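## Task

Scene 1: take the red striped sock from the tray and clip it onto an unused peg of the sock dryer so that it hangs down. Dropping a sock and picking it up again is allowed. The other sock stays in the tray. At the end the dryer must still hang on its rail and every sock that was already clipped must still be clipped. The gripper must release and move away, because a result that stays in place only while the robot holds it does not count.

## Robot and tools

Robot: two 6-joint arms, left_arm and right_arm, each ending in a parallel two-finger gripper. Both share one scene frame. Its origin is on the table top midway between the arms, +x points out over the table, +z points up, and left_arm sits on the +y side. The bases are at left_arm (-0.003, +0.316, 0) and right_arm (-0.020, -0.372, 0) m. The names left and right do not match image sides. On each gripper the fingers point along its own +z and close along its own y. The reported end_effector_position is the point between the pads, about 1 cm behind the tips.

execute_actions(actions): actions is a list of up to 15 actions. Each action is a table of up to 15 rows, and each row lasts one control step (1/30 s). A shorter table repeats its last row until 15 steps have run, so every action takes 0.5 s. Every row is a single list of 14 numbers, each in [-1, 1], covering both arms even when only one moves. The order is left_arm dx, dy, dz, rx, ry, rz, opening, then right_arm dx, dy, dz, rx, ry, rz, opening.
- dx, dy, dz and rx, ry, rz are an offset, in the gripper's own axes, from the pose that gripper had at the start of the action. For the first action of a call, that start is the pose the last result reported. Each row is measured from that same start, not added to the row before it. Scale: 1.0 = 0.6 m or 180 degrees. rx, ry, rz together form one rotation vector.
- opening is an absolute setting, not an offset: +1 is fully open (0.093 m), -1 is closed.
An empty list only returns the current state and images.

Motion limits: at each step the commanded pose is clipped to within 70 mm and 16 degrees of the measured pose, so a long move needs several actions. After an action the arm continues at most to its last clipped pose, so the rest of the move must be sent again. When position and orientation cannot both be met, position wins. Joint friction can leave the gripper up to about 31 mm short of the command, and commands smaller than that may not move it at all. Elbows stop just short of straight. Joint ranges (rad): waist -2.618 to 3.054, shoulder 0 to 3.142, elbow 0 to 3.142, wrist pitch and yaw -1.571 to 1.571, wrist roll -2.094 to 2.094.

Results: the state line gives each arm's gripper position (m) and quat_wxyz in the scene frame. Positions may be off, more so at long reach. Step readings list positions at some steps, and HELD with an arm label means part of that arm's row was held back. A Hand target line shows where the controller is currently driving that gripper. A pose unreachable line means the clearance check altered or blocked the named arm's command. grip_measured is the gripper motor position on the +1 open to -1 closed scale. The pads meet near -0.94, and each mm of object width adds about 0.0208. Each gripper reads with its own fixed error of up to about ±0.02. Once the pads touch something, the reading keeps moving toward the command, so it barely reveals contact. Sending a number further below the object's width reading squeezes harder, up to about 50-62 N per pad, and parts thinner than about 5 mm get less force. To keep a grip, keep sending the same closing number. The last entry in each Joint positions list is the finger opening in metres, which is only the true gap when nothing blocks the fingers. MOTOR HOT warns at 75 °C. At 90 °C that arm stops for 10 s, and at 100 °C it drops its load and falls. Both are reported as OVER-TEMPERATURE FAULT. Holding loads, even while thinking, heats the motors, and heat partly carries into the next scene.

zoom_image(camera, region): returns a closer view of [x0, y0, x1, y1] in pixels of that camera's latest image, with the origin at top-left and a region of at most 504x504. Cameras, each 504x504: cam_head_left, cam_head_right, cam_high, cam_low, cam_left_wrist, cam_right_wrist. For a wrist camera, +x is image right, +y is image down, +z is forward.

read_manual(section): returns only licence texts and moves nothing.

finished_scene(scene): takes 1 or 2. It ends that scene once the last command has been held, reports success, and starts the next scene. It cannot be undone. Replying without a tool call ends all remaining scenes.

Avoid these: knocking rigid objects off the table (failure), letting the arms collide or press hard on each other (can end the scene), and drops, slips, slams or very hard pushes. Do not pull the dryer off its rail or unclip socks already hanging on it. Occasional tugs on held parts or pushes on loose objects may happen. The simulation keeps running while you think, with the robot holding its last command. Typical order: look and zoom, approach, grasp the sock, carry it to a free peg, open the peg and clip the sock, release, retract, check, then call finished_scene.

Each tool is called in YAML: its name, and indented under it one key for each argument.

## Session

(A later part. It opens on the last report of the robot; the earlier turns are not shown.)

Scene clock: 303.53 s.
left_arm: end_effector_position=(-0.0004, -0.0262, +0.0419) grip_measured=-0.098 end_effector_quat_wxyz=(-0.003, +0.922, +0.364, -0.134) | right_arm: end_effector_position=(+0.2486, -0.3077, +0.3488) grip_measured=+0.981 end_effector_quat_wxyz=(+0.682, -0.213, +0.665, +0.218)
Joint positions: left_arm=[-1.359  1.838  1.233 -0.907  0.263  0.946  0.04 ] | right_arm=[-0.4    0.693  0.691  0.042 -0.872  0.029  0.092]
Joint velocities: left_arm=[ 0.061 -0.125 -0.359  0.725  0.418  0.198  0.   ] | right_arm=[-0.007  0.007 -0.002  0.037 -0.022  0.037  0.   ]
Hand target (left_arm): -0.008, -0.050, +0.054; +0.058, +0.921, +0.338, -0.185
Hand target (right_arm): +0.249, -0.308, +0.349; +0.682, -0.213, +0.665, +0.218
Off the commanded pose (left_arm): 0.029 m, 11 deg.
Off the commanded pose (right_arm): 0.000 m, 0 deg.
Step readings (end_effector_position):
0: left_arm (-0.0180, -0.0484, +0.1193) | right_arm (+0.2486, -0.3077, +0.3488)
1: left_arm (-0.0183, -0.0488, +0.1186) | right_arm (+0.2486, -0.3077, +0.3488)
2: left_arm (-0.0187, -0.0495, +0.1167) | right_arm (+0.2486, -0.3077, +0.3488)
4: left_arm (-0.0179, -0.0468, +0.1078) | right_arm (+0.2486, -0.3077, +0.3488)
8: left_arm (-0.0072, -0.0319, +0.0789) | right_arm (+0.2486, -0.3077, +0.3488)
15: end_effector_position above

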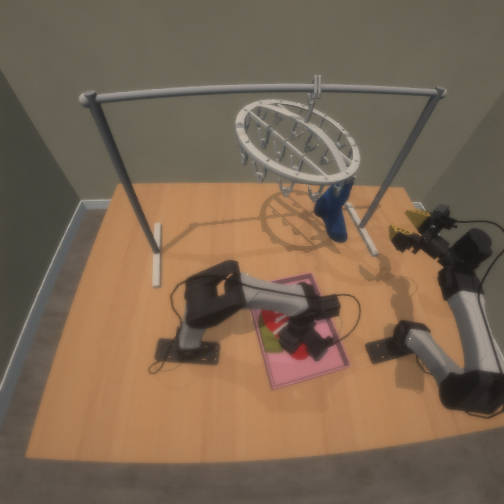

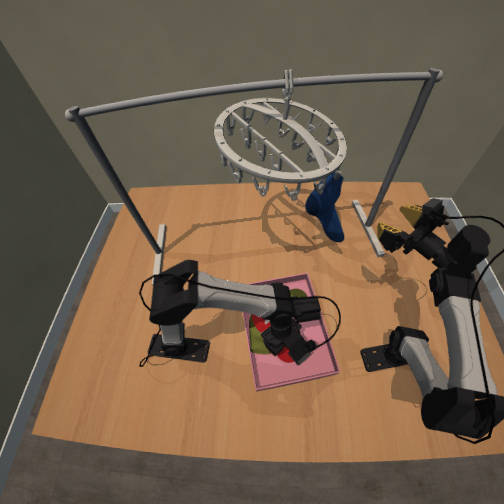

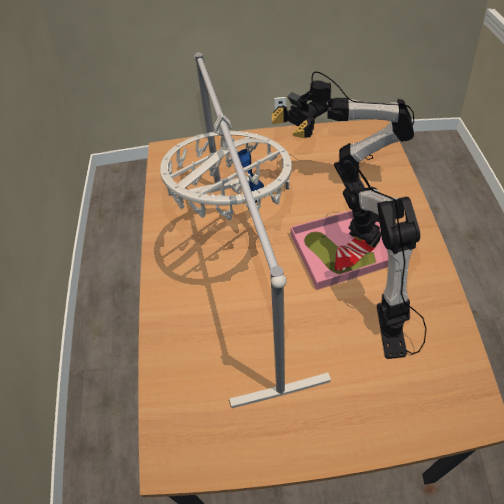

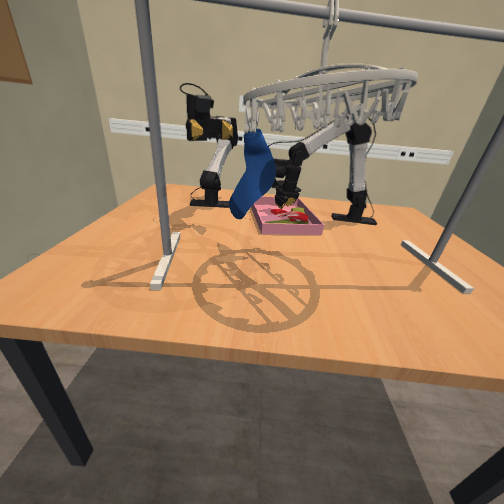

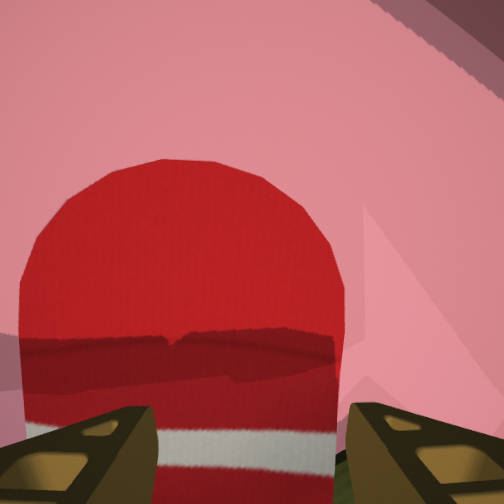

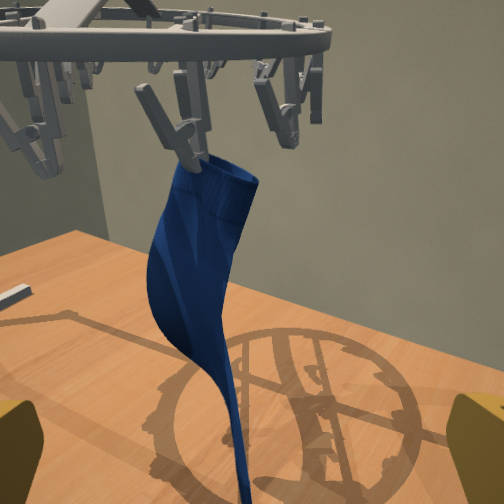

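execute_actions:
  actions: []

Scene clock: 305.07 s.
left_arm: end_effector_position=(-0.0079, -0.0517, +0.0517) grip_measured=-0.099 end_effector_quat_wxyz=(+0.050, +0.921, +0.340, -0.181) | right_arm: end_effector_position=(+0.2486, -0.3077, +0.3488) grip_measured=+0.981 end_effector_quat_wxyz=(+0.682, -0.213, +0.665, +0.218)
Joint positions: left_arm=[-1.358  1.819  1.221 -0.79   0.331  0.968  0.04 ] | right_arm=[-0.4    0.693  0.691  0.042 -0.872  0.029  0.092]
Joint velocities: left_arm=[-0.002  0.002  0.012 -0.007 -0.022  0.022  0.   ] | right_arm=[-0.002 -0.002 -0.012 -0.022 -0.022  0.007  0.001]
Hand target (left_arm): -0.008, -0.050, +0.054; +0.058, +0.921, +0.338, -0.185
Hand target (right_arm): +0.249, -0.308, +0.349; +0.682, -0.213, +0.665, +0.218
Off the commanded pose (left_arm): 0.003 m, 2 deg.
Off the commanded pose (right_arm): 0.000 m, 0 deg.

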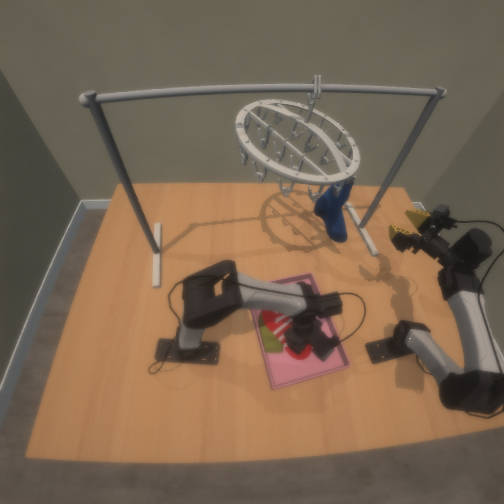

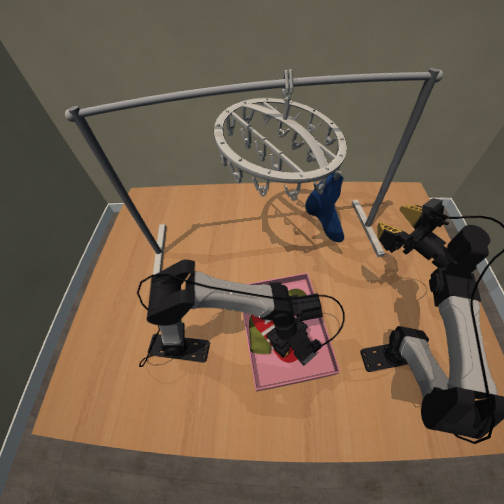

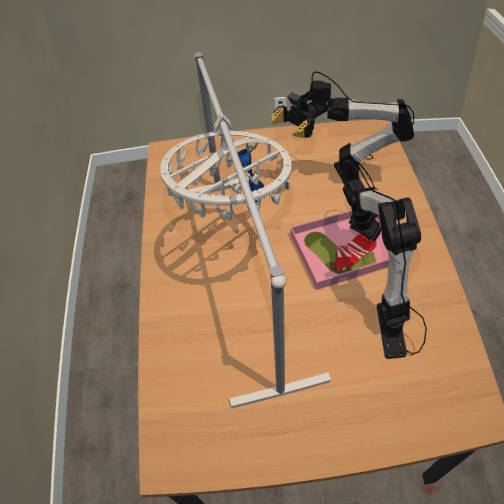

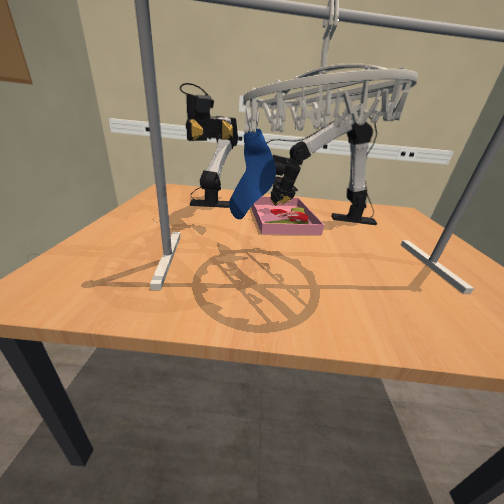

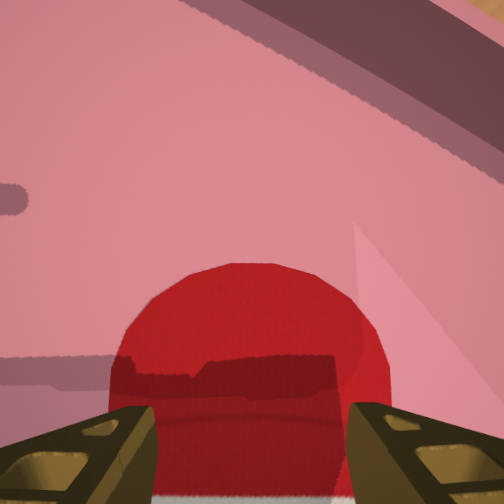

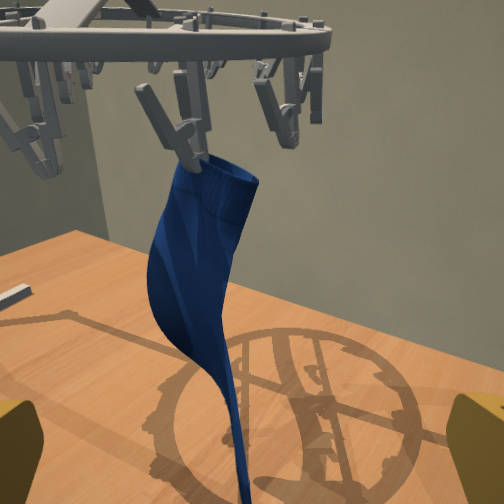

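execute_actions:
  actions:
    - [[0.002,0,0.005,0,0,0,-0.1,0,0,0,0,0,0,1],[0.004,0,0.011,0,0,0,-0.1,0,0,0,0,0,0,1],[0.007,0.001,0.018,0,0,0,-0.1,0,0,0,0,0,0,1],[0.01,0.001,0.025,0,0,0,-0.1,0,0,0,0,0,0,1],[0.013,0.001,0.032,0,0,0,-0.1,0,0,0,0,0,0,1],[0.015,0.001,0.039,0,0,0,-0.1,0,0,0,0,0,0,1],[0.018,0.002,0.045,0,0,0,-0.1,0,0,0,0,0,0,1],[0.02,0.002,0.051,0,0,0,-0.1,0,0,0,0,0,0,1],[0.022,0.002,0.056,0,0,0,-0.1,0,0,0,0,0,0,1],[0.023,0.002,0.059,0,0,0,-0.1,0,0,0,0,0,0,1]]

Scene clock: 314.60 s.
left_arm: end_effector_position=(-0.0081, -0.0515, +0.0216) grip_measured=-0.099 end_effector_quat_wxyz=(+0.047, +0.922, +0.341, -0.180) | right_arm: end_effector_position=(+0.2486, -0.3077, +0.3488) grip_measured=+0.981 end_effector_quat_wxyz=(+0.682, -0.213, +0.665, +0.218)
Joint positions: left_arm=[-1.358  1.869  1.156 -0.681  0.332  0.968  0.04 ] | right_arm=[-0.4    0.693  0.691  0.042 -0.872  0.029  0.092]
Joint velocities: left_arm=[-0.007  0.002 -0.017  0.183 -0.007  0.081 -0.   ] | right_arm=[-0.007 -0.022  0.002 -0.051 -0.037  0.007 -0.001]
Hand target (left_arm): -0.007, -0.052, +0.014; +0.049, +0.922, +0.340, -0.180
Hand target (right_arm): +0.249, -0.308, +0.349; +0.682, -0.213, +0.665, +0.218
Off the commanded pose (left_arm): 0.008 m, 0 deg.
Off the commanded pose (right_arm): 0.000 m, 0 deg.
Step readings (end_effector_position):
0: left_arm (-0.0079, -0.0517, +0.0517) | right_arm (+0.2486, -0.3077, +0.3488)
1: left_arm (-0.0079, -0.0517, +0.0517) | right_arm (+0.2486, -0.3077, +0.3488)
2: left_arm (-0.0079, -0.0520, +0.0517) | right_arm (+0.2486, -0.3077, +0.3488)
4: left_arm (-0.0076, -0.0539, +0.0518) | right_arm (+0.2486, -0.3077, +0.3488)
8: left_arm (-0.0075, -0.0547, +0.0424) | right_arm (+0.2486, -0.3077, +0.3488)
15: end_effector_position above

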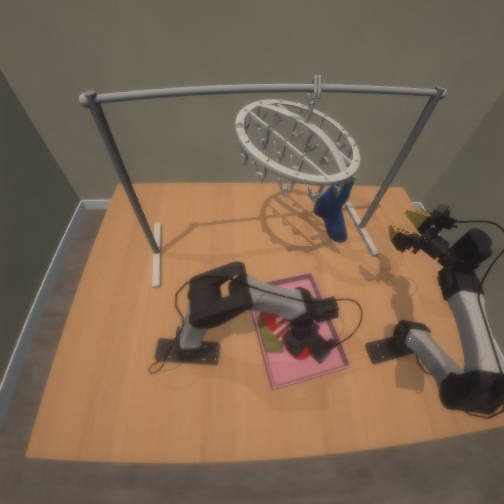

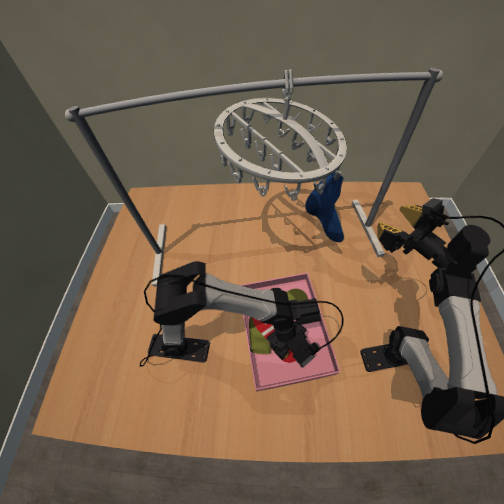

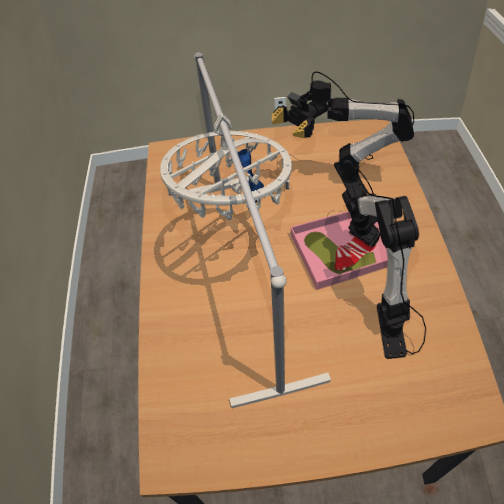

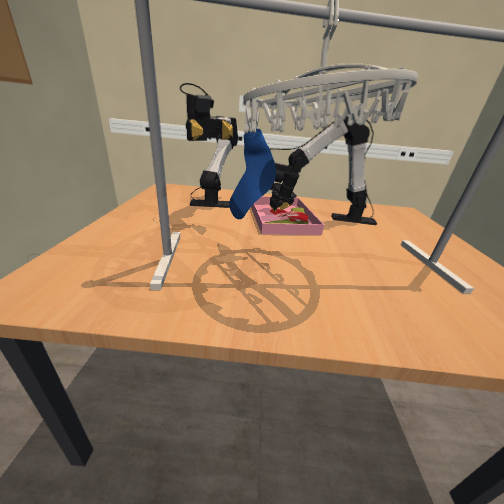

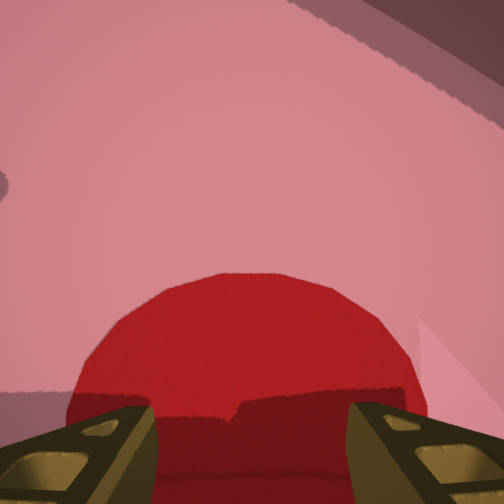

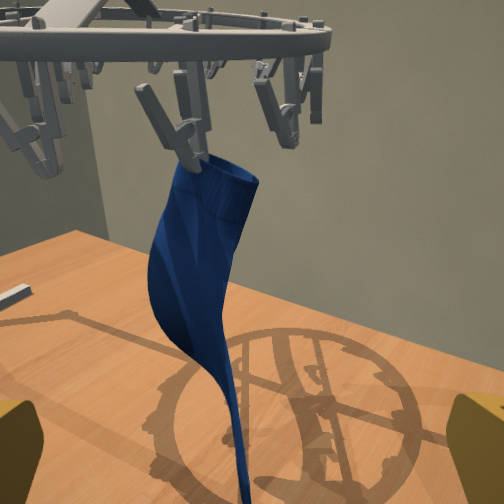

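execute_actions:
  actions:
    - [[0.005,0,0.012,0,0,0,-0.17,0,0,0,0,0,0,1],[0.005,0,0.012,0,0,0,-0.24,0,0,0,0,0,0,1],[0.005,0,0.012,0,0,0,-0.31,0,0,0,0,0,0,1],[0.005,0,0.012,0,0,0,-0.38,0,0,0,0,0,0,1],[0.005,0,0.012,0,0,0,-0.45,0,0,0,0,0,0,1],[0.005,0,0.012,0,0,0,-0.52,0,0,0,0,0,0,1],[0.005,0,0.012,0,0,0,-0.59,0,0,0,0,0,0,1],[0.005,0,0.012,0,0,0,-0.66,0,0,0,0,0,0,1],[0.005,0,0.012,0,0,0,-0.73,0,0,0,0,0,0,1],[0.005,0,0.012,0,0,0,-0.8,0,0,0,0,0,0,1],[0.005,0,0.012,0,0,0,-0.87,0,0,0,0,0,0,1],[0.005,0,0.012,0,0,0,-0.94,0,0,0,0,0,0,1],[0.005,0,0.012,0,0,0,-1,0,0,0,0,0,0,1]]

Scene clock: 319.10 s.
left_arm: end_effector_position=(-0.0075, -0.0559, +0.0225) grip_measured=-0.995 end_effector_quat_wxyz=(+0.056, +0.921, +0.339, -0.182) | right_arm: end_effector_position=(+0.2486, -0.3077, +0.3488) grip_measured=+0.981 end_effector_quat_wxyz=(+0.682, -0.213, +0.665, +0.218)
Joint positions: left_arm=[-1.358  1.869  1.156 -0.662  0.332  0.968  0.   ] | right_arm=[-0.4    0.693  0.691  0.042 -0.872  0.029  0.092]
Joint velocities: left_arm=[-0.002 -0.007 -0.007 -0.022  0.007 -0.095  0.   ] | right_arm=[-0.002 -0.007  0.012 -0.066 -0.022 -0.007 -0.001]
Hand target (left_arm): -0.008, -0.051, +0.014; +0.047, +0.922, +0.341, -0.180
Hand target (right_arm): +0.249, -0.308, +0.349; +0.682, -0.213, +0.665, +0.218
Off the commanded pose (left_arm): 0.010 m, 1 deg.
Off the commanded pose (right_arm): 0.000 m, 0 deg.
Step readings (end_effector_position):
0: left_arm (-0.0075, -0.0559, +0.0225) | right_arm (+0.2486, -0.3077, +0.3488)
1: left_arm (-0.0075, -0.0559, +0.0225) | right_arm (+0.2486, -0.3077, +0.3488)
2: left_arm (-0.0075, -0.0559, +0.0225) | right_arm (+0.2486, -0.3077, +0.3488)
4: left_arm (-0.0075, -0.0559, +0.0225) | right_arm (+0.2486, -0.3077, +0.3488)
8: left_arm (-0.0075, -0.0559, +0.0225) | right_arm (+0.2486, -0.3077, +0.3488)
15: end_effector_position above

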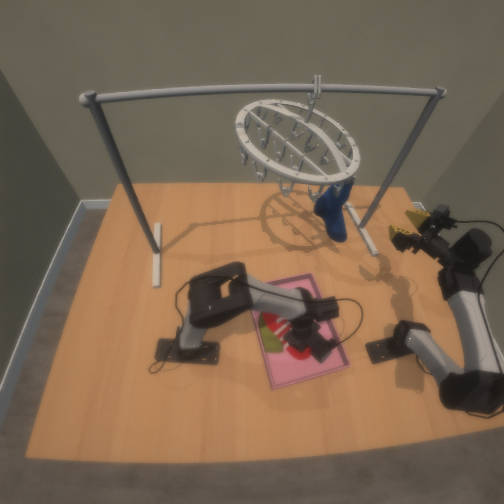

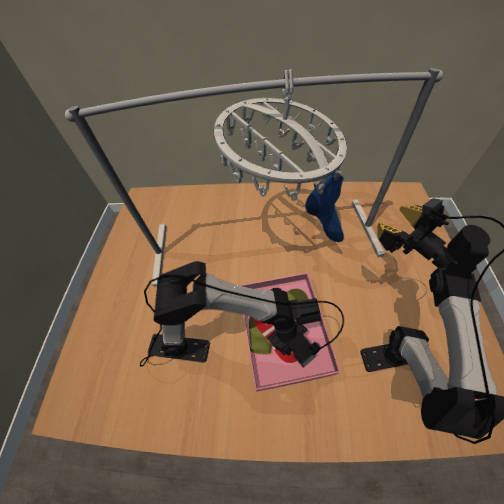

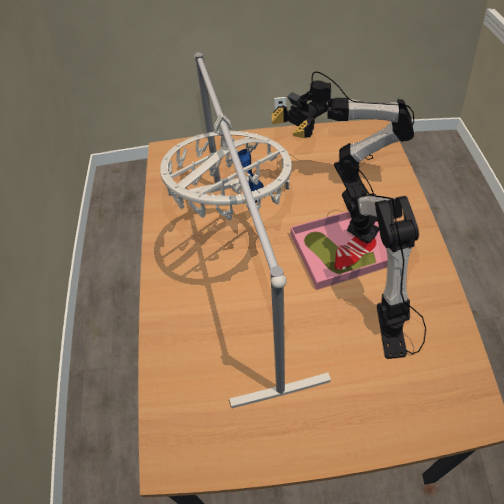

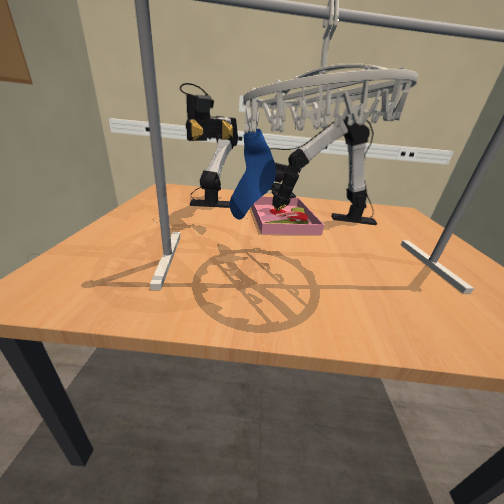

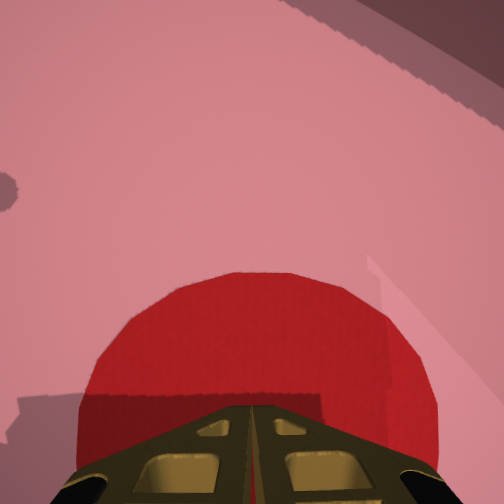

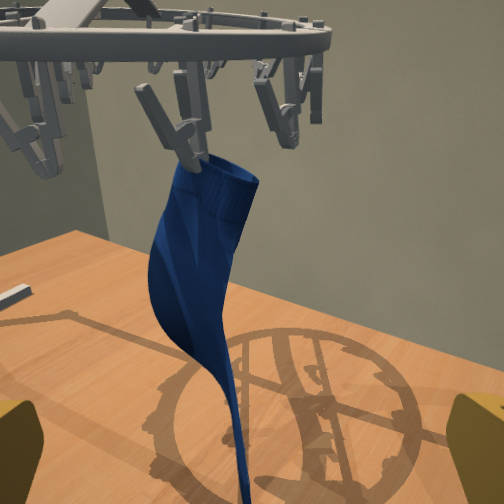

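execute_actions:
  actions:
    - [[0,0,0,0,0,0,-0.8,0,0,0,0,0,0,1],[0,0,0,0,0,0,-0.6,0,0,0,0,0,0,1],[0,0,0,0,0,0,-0.4,0,0,0,0,0,0,1],[0,0,0,0,0,0,-0.2,0,0,0,0,0,0,1],[0.003,0,0.008,0,0,0,-0.1,0,0,0,0,0,0,1],[0.005,0,0.013,0,0,0,-0.1,0,0,0,0,0,0,1],[0.007,0,0.018,0,0,0,-0.1,0,0,0,0,0,0,1],[0.009,0,0.023,0,0,0,-0.1,0,0,0,0,0,0,1],[0.011,0,0.027,0,0,0,-0.1,0,0,0,0,0,0,1],[0.012,0,0.031,0,0,0,-0.1,0,0,0,0,0,0,1]]

Scene clock: 323.77 s.
left_arm: end_effector_position=(-0.0068, -0.0646, +0.0213) grip_measured=-0.101 end_effector_quat_wxyz=(+0.072, +0.920, +0.335, -0.187) | right_arm: end_effector_position=(+0.2486, -0.3077, +0.3488) grip_measured=+0.981 end_effector_quat_wxyz=(+0.682, -0.213, +0.665, +0.218)
Joint positions: left_arm=[-1.358  1.878  1.156 -0.619  0.335  0.968  0.04 ] | right_arm=[-0.4    0.693  0.691  0.042 -0.872  0.029  0.092]
Joint velocities: left_arm=[-0.012  0.002  0.002  0.081  0.007  0.051  0.   ] | right_arm=[-0.017 -0.007 -0.012  0.066 -0.066 -0.037  0.   ]
Hand target (left_arm): -0.008, -0.055, +0.003; +0.056, +0.921, +0.339, -0.182
Hand target (right_arm): +0.249, -0.308, +0.349; +0.682, -0.213, +0.665, +0.218
Off the commanded pose (left_arm): 0.021 m, 2 deg.
Off the commanded pose (right_arm): 0.000 m, 0 deg.
Step readings (end_effector_position):
0: left_arm (-0.0075, -0.0559, +0.0225) | right_arm (+0.2486, -0.3077, +0.3488)
1: left_arm (-0.0075, -0.0559, +0.0225) | right_arm (+0.2486, -0.3077, +0.3488)
2: left_arm (-0.0075, -0.0559, +0.0225) | right_arm (+0.2486, -0.3077, +0.3488)
4: left_arm (-0.0075, -0.0559, +0.0225) | right_arm (+0.2486, -0.3077, +0.3488)
8: left_arm (-0.0072, -0.0582, +0.0230) | right_arm (+0.2486, -0.3077, +0.3488)
15: end_effector_position above

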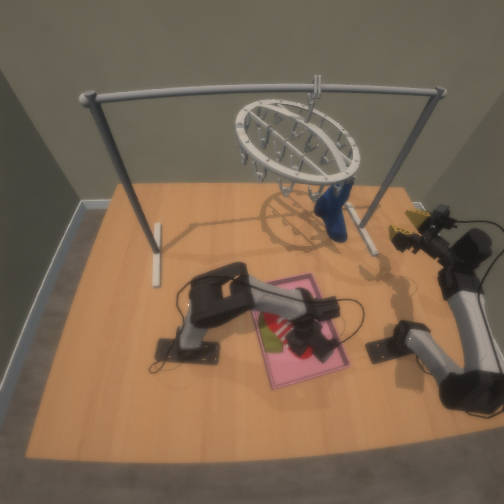

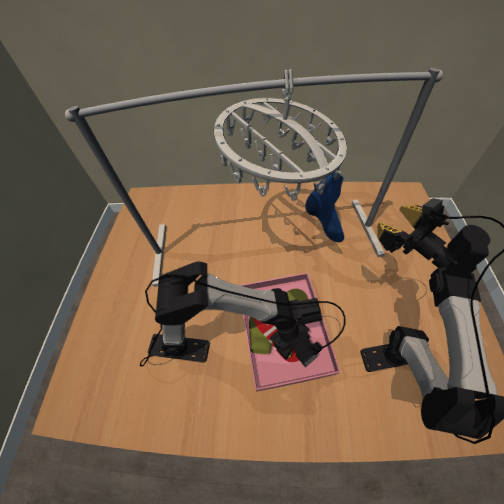

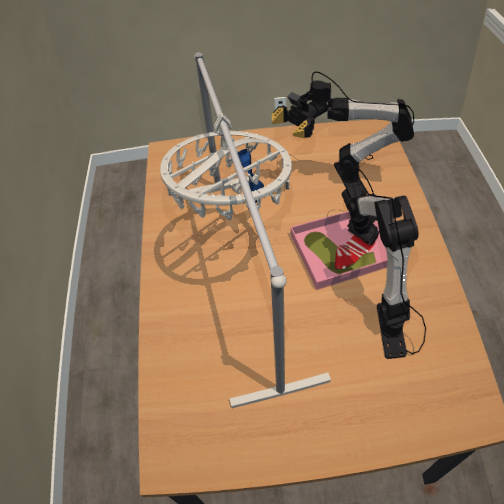

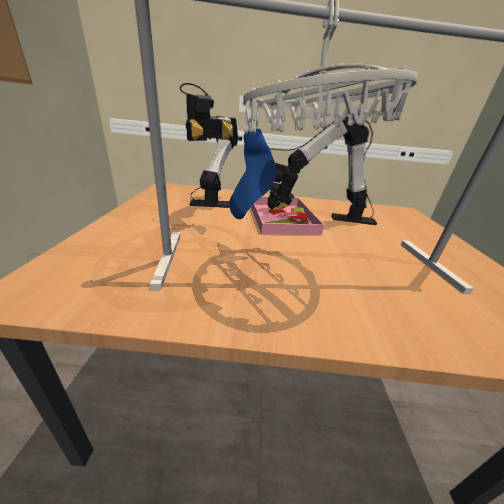

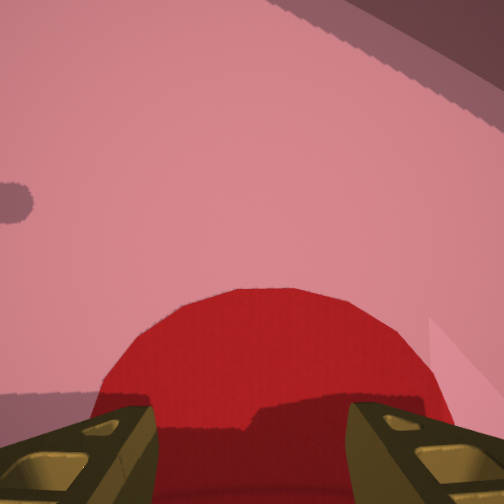

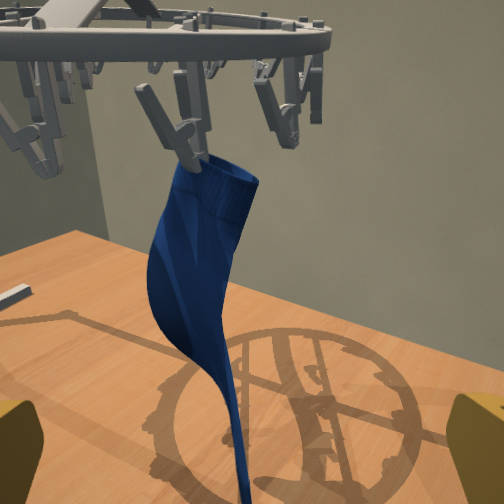

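execute_actions:
  actions: []

Scene clock: 328.77 s.
left_arm: end_effector_position=(-0.0065, -0.0668, +0.0218) grip_measured=-0.101 end_effector_quat_wxyz=(+0.076, +0.920, +0.335, -0.188) | right_arm: end_effector_position=(+0.2486, -0.3077, +0.3488) grip_measured=+0.981 end_effector_quat_wxyz=(+0.682, -0.213, +0.665, +0.218)
Joint positions: left_arm=[-1.358  1.878  1.156 -0.609  0.335  0.968  0.04 ] | right_arm=[-0.4    0.693  0.691  0.042 -0.872  0.029  0.092]
Joint velocities: left_arm=[-0.012 -0.012  0.007  0.037 -0.11   0.051 -0.   ] | right_arm=[-0.007  0.002 -0.017  0.081 -0.022 -0.007 -0.001]
Hand target (left_arm): -0.008, -0.055, +0.003; +0.056, +0.921, +0.339, -0.182
Hand target (right_arm): +0.249, -0.308, +0.349; +0.682, -0.213, +0.665, +0.218
Off the commanded pose (left_arm): 0.022 m, 2 deg.
Off the commanded pose (right_arm): 0.000 m, 0 deg.

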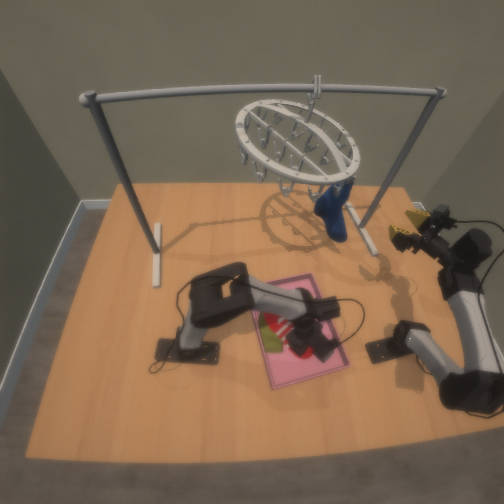

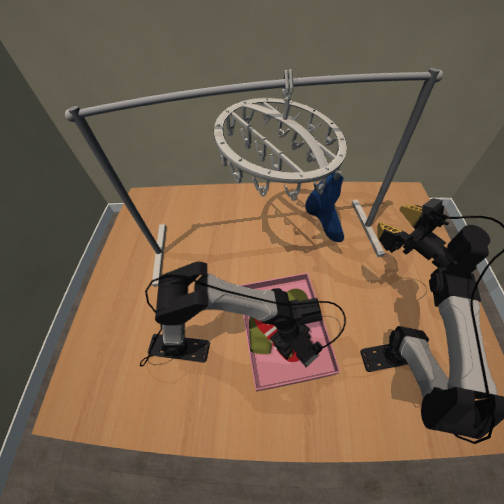

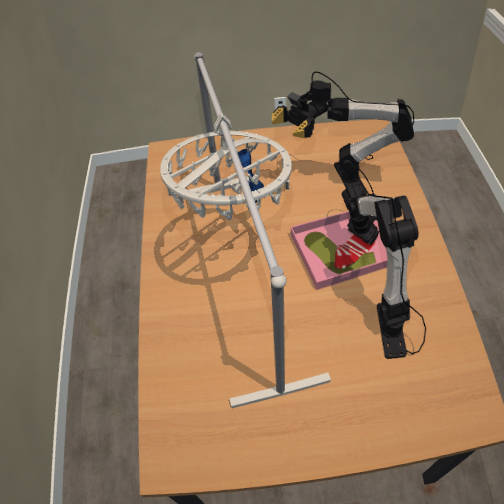

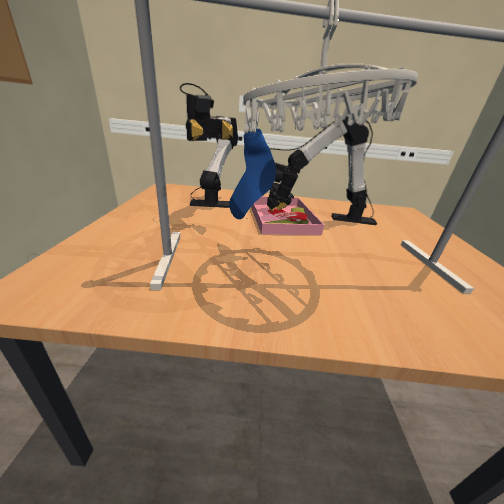

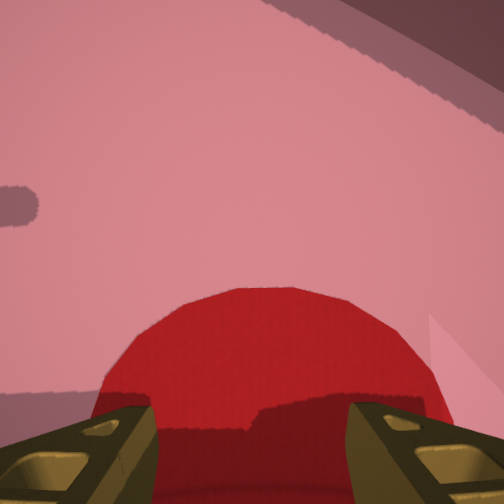

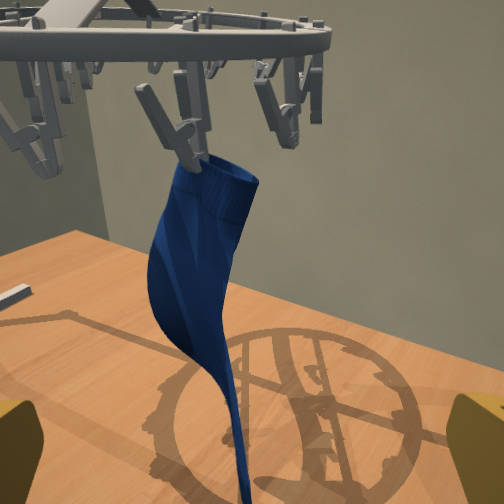

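zoom_image:
  camera: "cam_low"
  region: [250, 175, 330, 240]

zoom_image:
  camera: "cam_high"
  region: [290, 190, 410, 290]

Region (250, 175, 330, 240) of cam_low's 504x504 image, scaled by 6.300, with more detail than that image has; it fills the top 410 rows of this view, and the rest is white.

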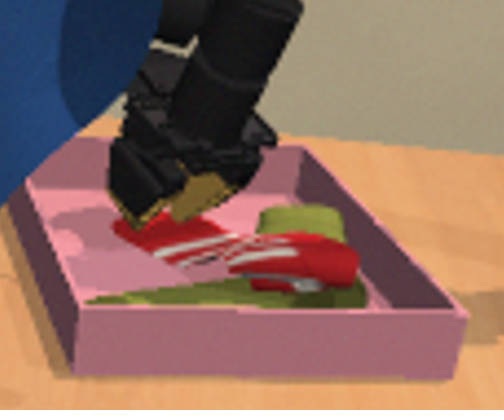

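Region (290, 190, 410, 290) of cam_high's 504x504 image, scaled by 4.200, with more detail than that image has.

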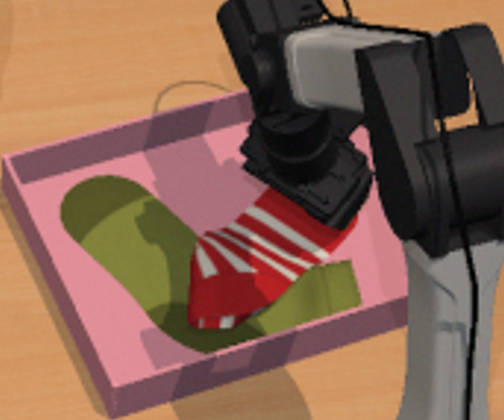

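execute_actions:
  actions:
    - [[0.022,-0.017,0.024,0.01,0.008,-0.004,-0.17,0,0,0,0,0,0,1],[0.022,-0.017,0.024,0.01,0.008,-0.004,-0.24,0,0,0,0,0,0,1],[0.022,-0.017,0.024,0.01,0.008,-0.004,-0.31,0,0,0,0,0,0,1],[0.022,-0.017,0.024,0.01,0.008,-0.004,-0.38,0,0,0,0,0,0,1],[0.022,-0.017,0.024,0.01,0.008,-0.004,-0.45,0,0,0,0,0,0,1],[0.022,-0.017,0.024,0.01,0.008,-0.004,-0.52,0,0,0,0,0,0,1],[0.022,-0.017,0.024,0.01,0.008,-0.004,-0.59,0,0,0,0,0,0,1],[0.022,-0.017,0.024,0.01,0.008,-0.004,-0.66,0,0,0,0,0,0,1],[0.022,-0.017,0.024,0.01,0.008,-0.004,-0.73,0,0,0,0,0,0,1],[0.022,-0.017,0.024,0.01,0.008,-0.004,-0.8,0,0,0,0,0,0,1],[0.022,-0.017,0.024,0.01,0.008,-0.004,-0.87,0,0,0,0,0,0,1],[0.022,-0.017,0.024,0.01,0.008,-0.004,-0.94,0,0,0,0,0,0,1],[0.022,-0.017,0.024,0.01,0.008,-0.004,-1,0,0,0,0,0,0,1]]

Scene clock: 343.70 s.
left_arm: end_effector_position=(-0.0064, -0.0680, +0.0221) grip_measured=-0.993 end_effector_quat_wxyz=(+0.079, +0.920, +0.334, -0.189) | right_arm: end_effector_position=(+0.2486, -0.3077, +0.3488) grip_measured=+0.981 end_effector_quat_wxyz=(+0.682, -0.213, +0.665, +0.218)
Joint positions: left_arm=[-1.358  1.878  1.156 -0.604  0.335  0.968  0.   ] | right_arm=[-0.4    0.693  0.691  0.042 -0.872  0.029  0.092]
Joint velocities: left_arm=[-0.012 -0.007  0.012  0.022  0.081 -0.037  0.   ] | right_arm=[-0.027  0.002 -0.002 -0.037 -0.037 -0.037 -0.   ]
Hand target (left_arm): -0.008, -0.055, +0.004; +0.056, +0.921, +0.339, -0.182
Hand target (right_arm): +0.249, -0.308, +0.349; +0.682, -0.213, +0.665, +0.218
Off the commanded pose (left_arm): 0.023 m, 3 deg.
Off the commanded pose (right_arm): 0.000 m, 0 deg.
Step readings (end_effector_position):
0: left_arm (-0.0065, -0.0668, +0.0218) | right_arm (+0.2486, -0.3077, +0.3488)
1: left_arm (-0.0065, -0.0668, +0.0218) | right_arm (+0.2486, -0.3077, +0.3488)
2: left_arm (-0.0065, -0.0669, +0.0218) | right_arm (+0.2486, -0.3077, +0.3488)
4: left_arm (-0.0065, -0.0670, +0.0218) | right_arm (+0.2486, -0.3077, +0.3488)
8: left_arm (-0.0065, -0.0674, +0.0220) | right_arm (+0.2486, -0.3077, +0.3488)
15: end_effector_position above

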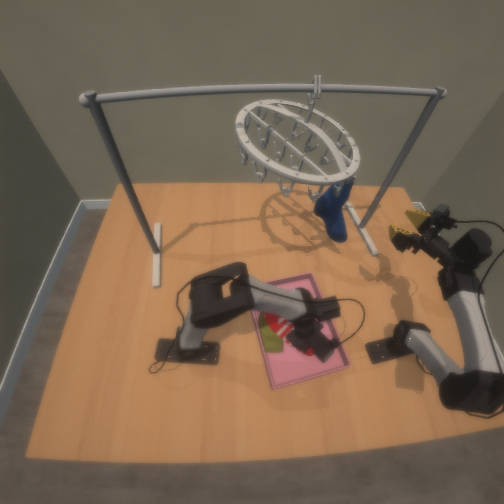

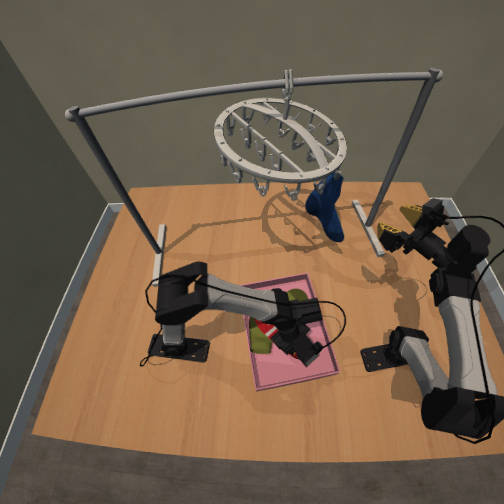

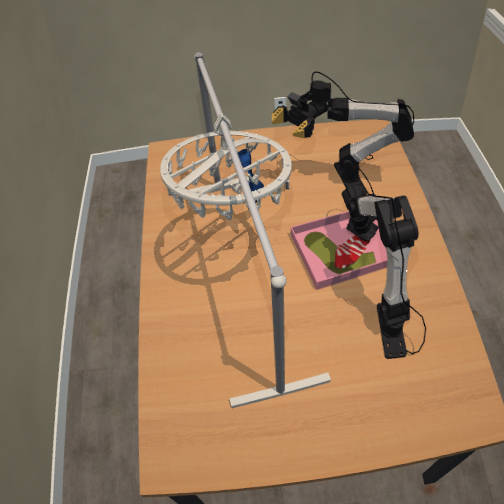

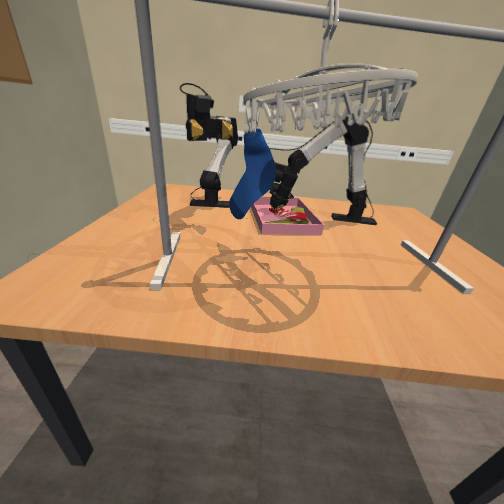

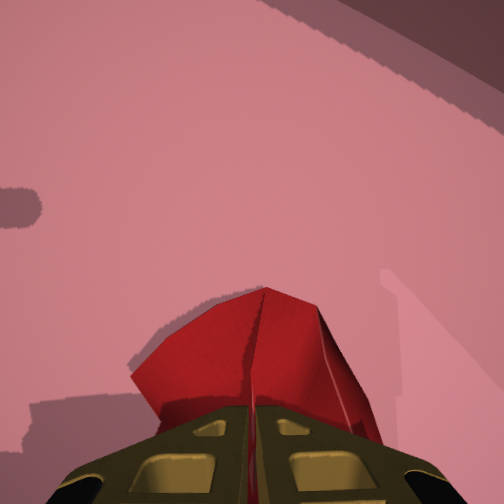

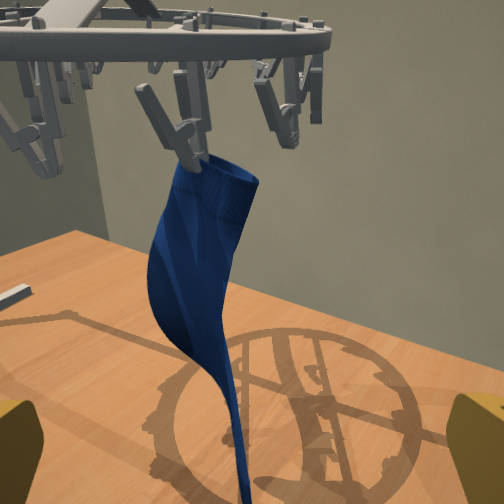

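execute_actions:
  actions:
    - [[0.001,0,-0.008,-0.004,0,-0.01,-1,0,0,0,0,0,0,1],[0.003,-0.001,-0.02,-0.011,0,-0.025,-1,0,0,0,0,0,0,1],[0.005,-0.001,-0.035,-0.02,0,-0.046,-1,0,0,0,0,0,0,1],[0.007,-0.002,-0.052,-0.03,0.001,-0.069,-1,0,0,0,0,0,0,1],[0.01,-0.003,-0.07,-0.04,0.001,-0.093,-1,0,0,0,0,0,0,1],[0.013,-0.004,-0.088,-0.051,0.002,-0.117,-1,0,0,0,0,0,0,1],[0.015,-0.005,-0.106,-0.061,0.002,-0.141,-1,0,0,0,0,0,0,1],[0.018,-0.005,-0.124,-0.071,0.002,-0.165,-1,0,0,0,0,0,0,1],[0.02,-0.006,-0.142,-0.082,0.003,-0.189,-1,0,0,0,0,0,0,1],[0.023,-0.007,-0.159,-0.092,0.003,-0.212,-1,0,0,0,0,0,0,1],[0.025,-0.008,-0.175,-0.101,0.003,-0.234,-1,0,0,0,0,0,0,1],[0.027,-0.008,-0.189,-0.109,0.004,-0.253,-1,0,0,0,0,0,0,1],[0.029,-0.009,-0.2,-0.116,0.004,-0.268,-1,0,0,0,0,0,0,1],[0.03,-0.009,-0.209,-0.121,0.004,-0.28,-1,0,0,0,0,0,0,1]]

Scene clock: 367.97 s.
left_arm: end_effector_position=(+0.0298, -0.0419, +0.1372) grip_measured=-0.994 end_effector_quat_wxyz=(+0.184, +0.777, +0.569, -0.196) | right_arm: end_effector_position=(+0.2486, -0.3077, +0.3488) grip_measured=+0.981 end_effector_quat_wxyz=(+0.682, -0.213, +0.665, +0.218)
Joint positions: left_arm=[-1.317  1.455  1.095 -0.695  0.183  0.434  0.   ] | right_arm=[-0.4    0.693  0.691  0.042 -0.872  0.029  0.092]
Joint velocities: left_arm=[ 0.002 -0.652 -0.017 -0.212 -0.491 -1.238  0.   ] | right_arm=[-0.002 -0.002  0.002  0.051  0.037 -0.022  0.   ]
Hand target (left_arm): +0.038, -0.022, +0.130; +0.167, +0.721, +0.652, -0.168
Hand target (right_arm): +0.249, -0.308, +0.349; +0.682, -0.213, +0.665, +0.218
Off the commanded pose (left_arm): 0.026 m, 23 deg; orientation clipped at the last step of the last action.
Off the commanded pose (right_arm): 0.000 m, 0 deg.
Step readings (end_effector_position):
0: left_arm (-0.0064, -0.0680, +0.0221) | right_arm (+0.2486, -0.3077, +0.3488)
1: left_arm (-0.0064, -0.0680, +0.0221) | right_arm (+0.2486, -0.3077, +0.3488)
2: left_arm (-0.0061, -0.0682, +0.0231) | right_arm (+0.2486, -0.3077, +0.3488)
4: left_arm (-0.0045, -0.0661, +0.0289) | right_arm (+0.2486, -0.3077, +0.3488)
8: left_arm (+0.0049, -0.0557, +0.0626) | right_arm (+0.2486, -0.3077, +0.3488)
15: end_effector_position above

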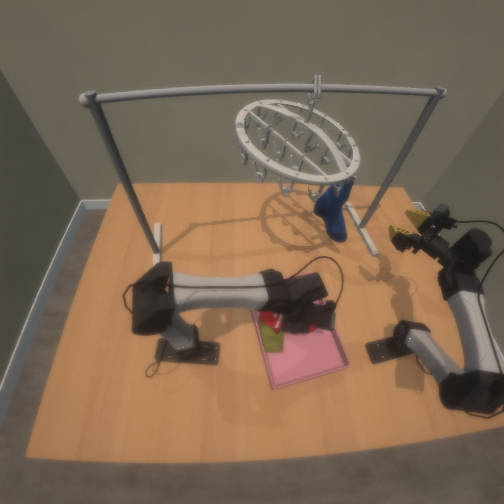

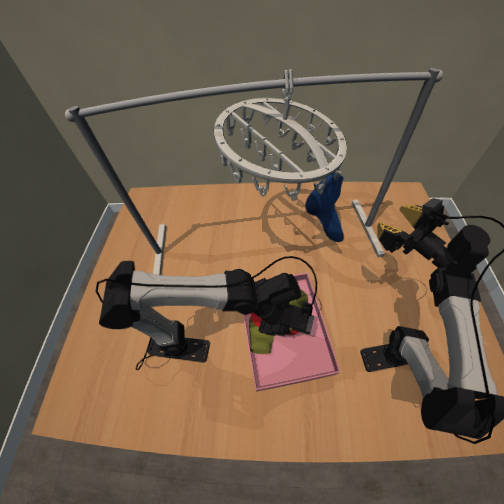

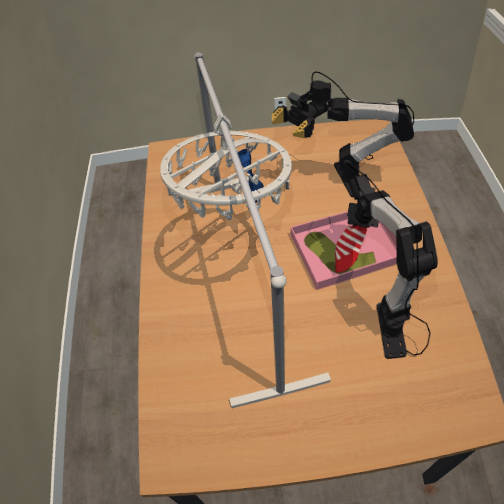

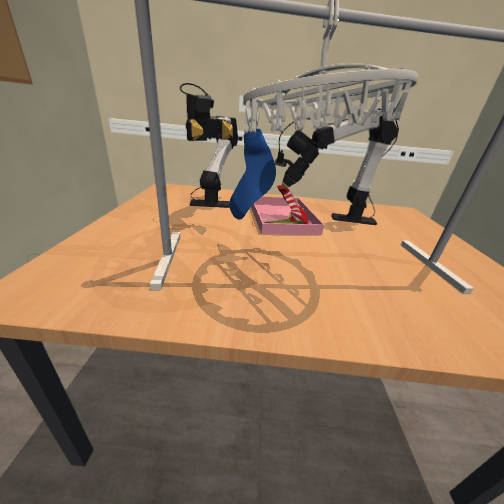

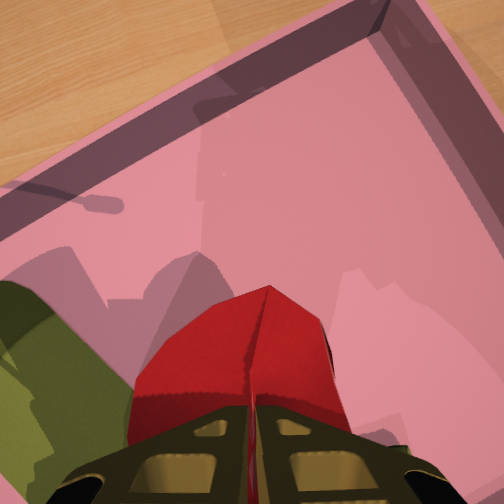

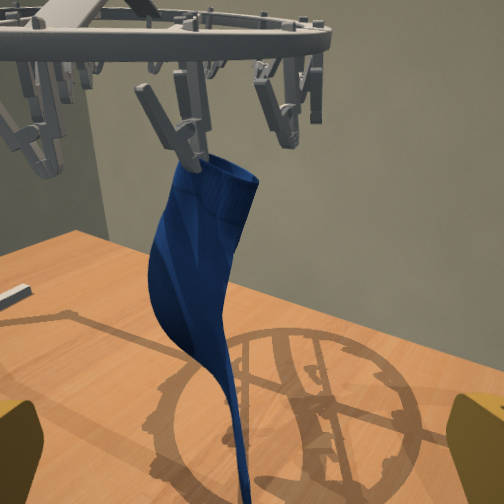

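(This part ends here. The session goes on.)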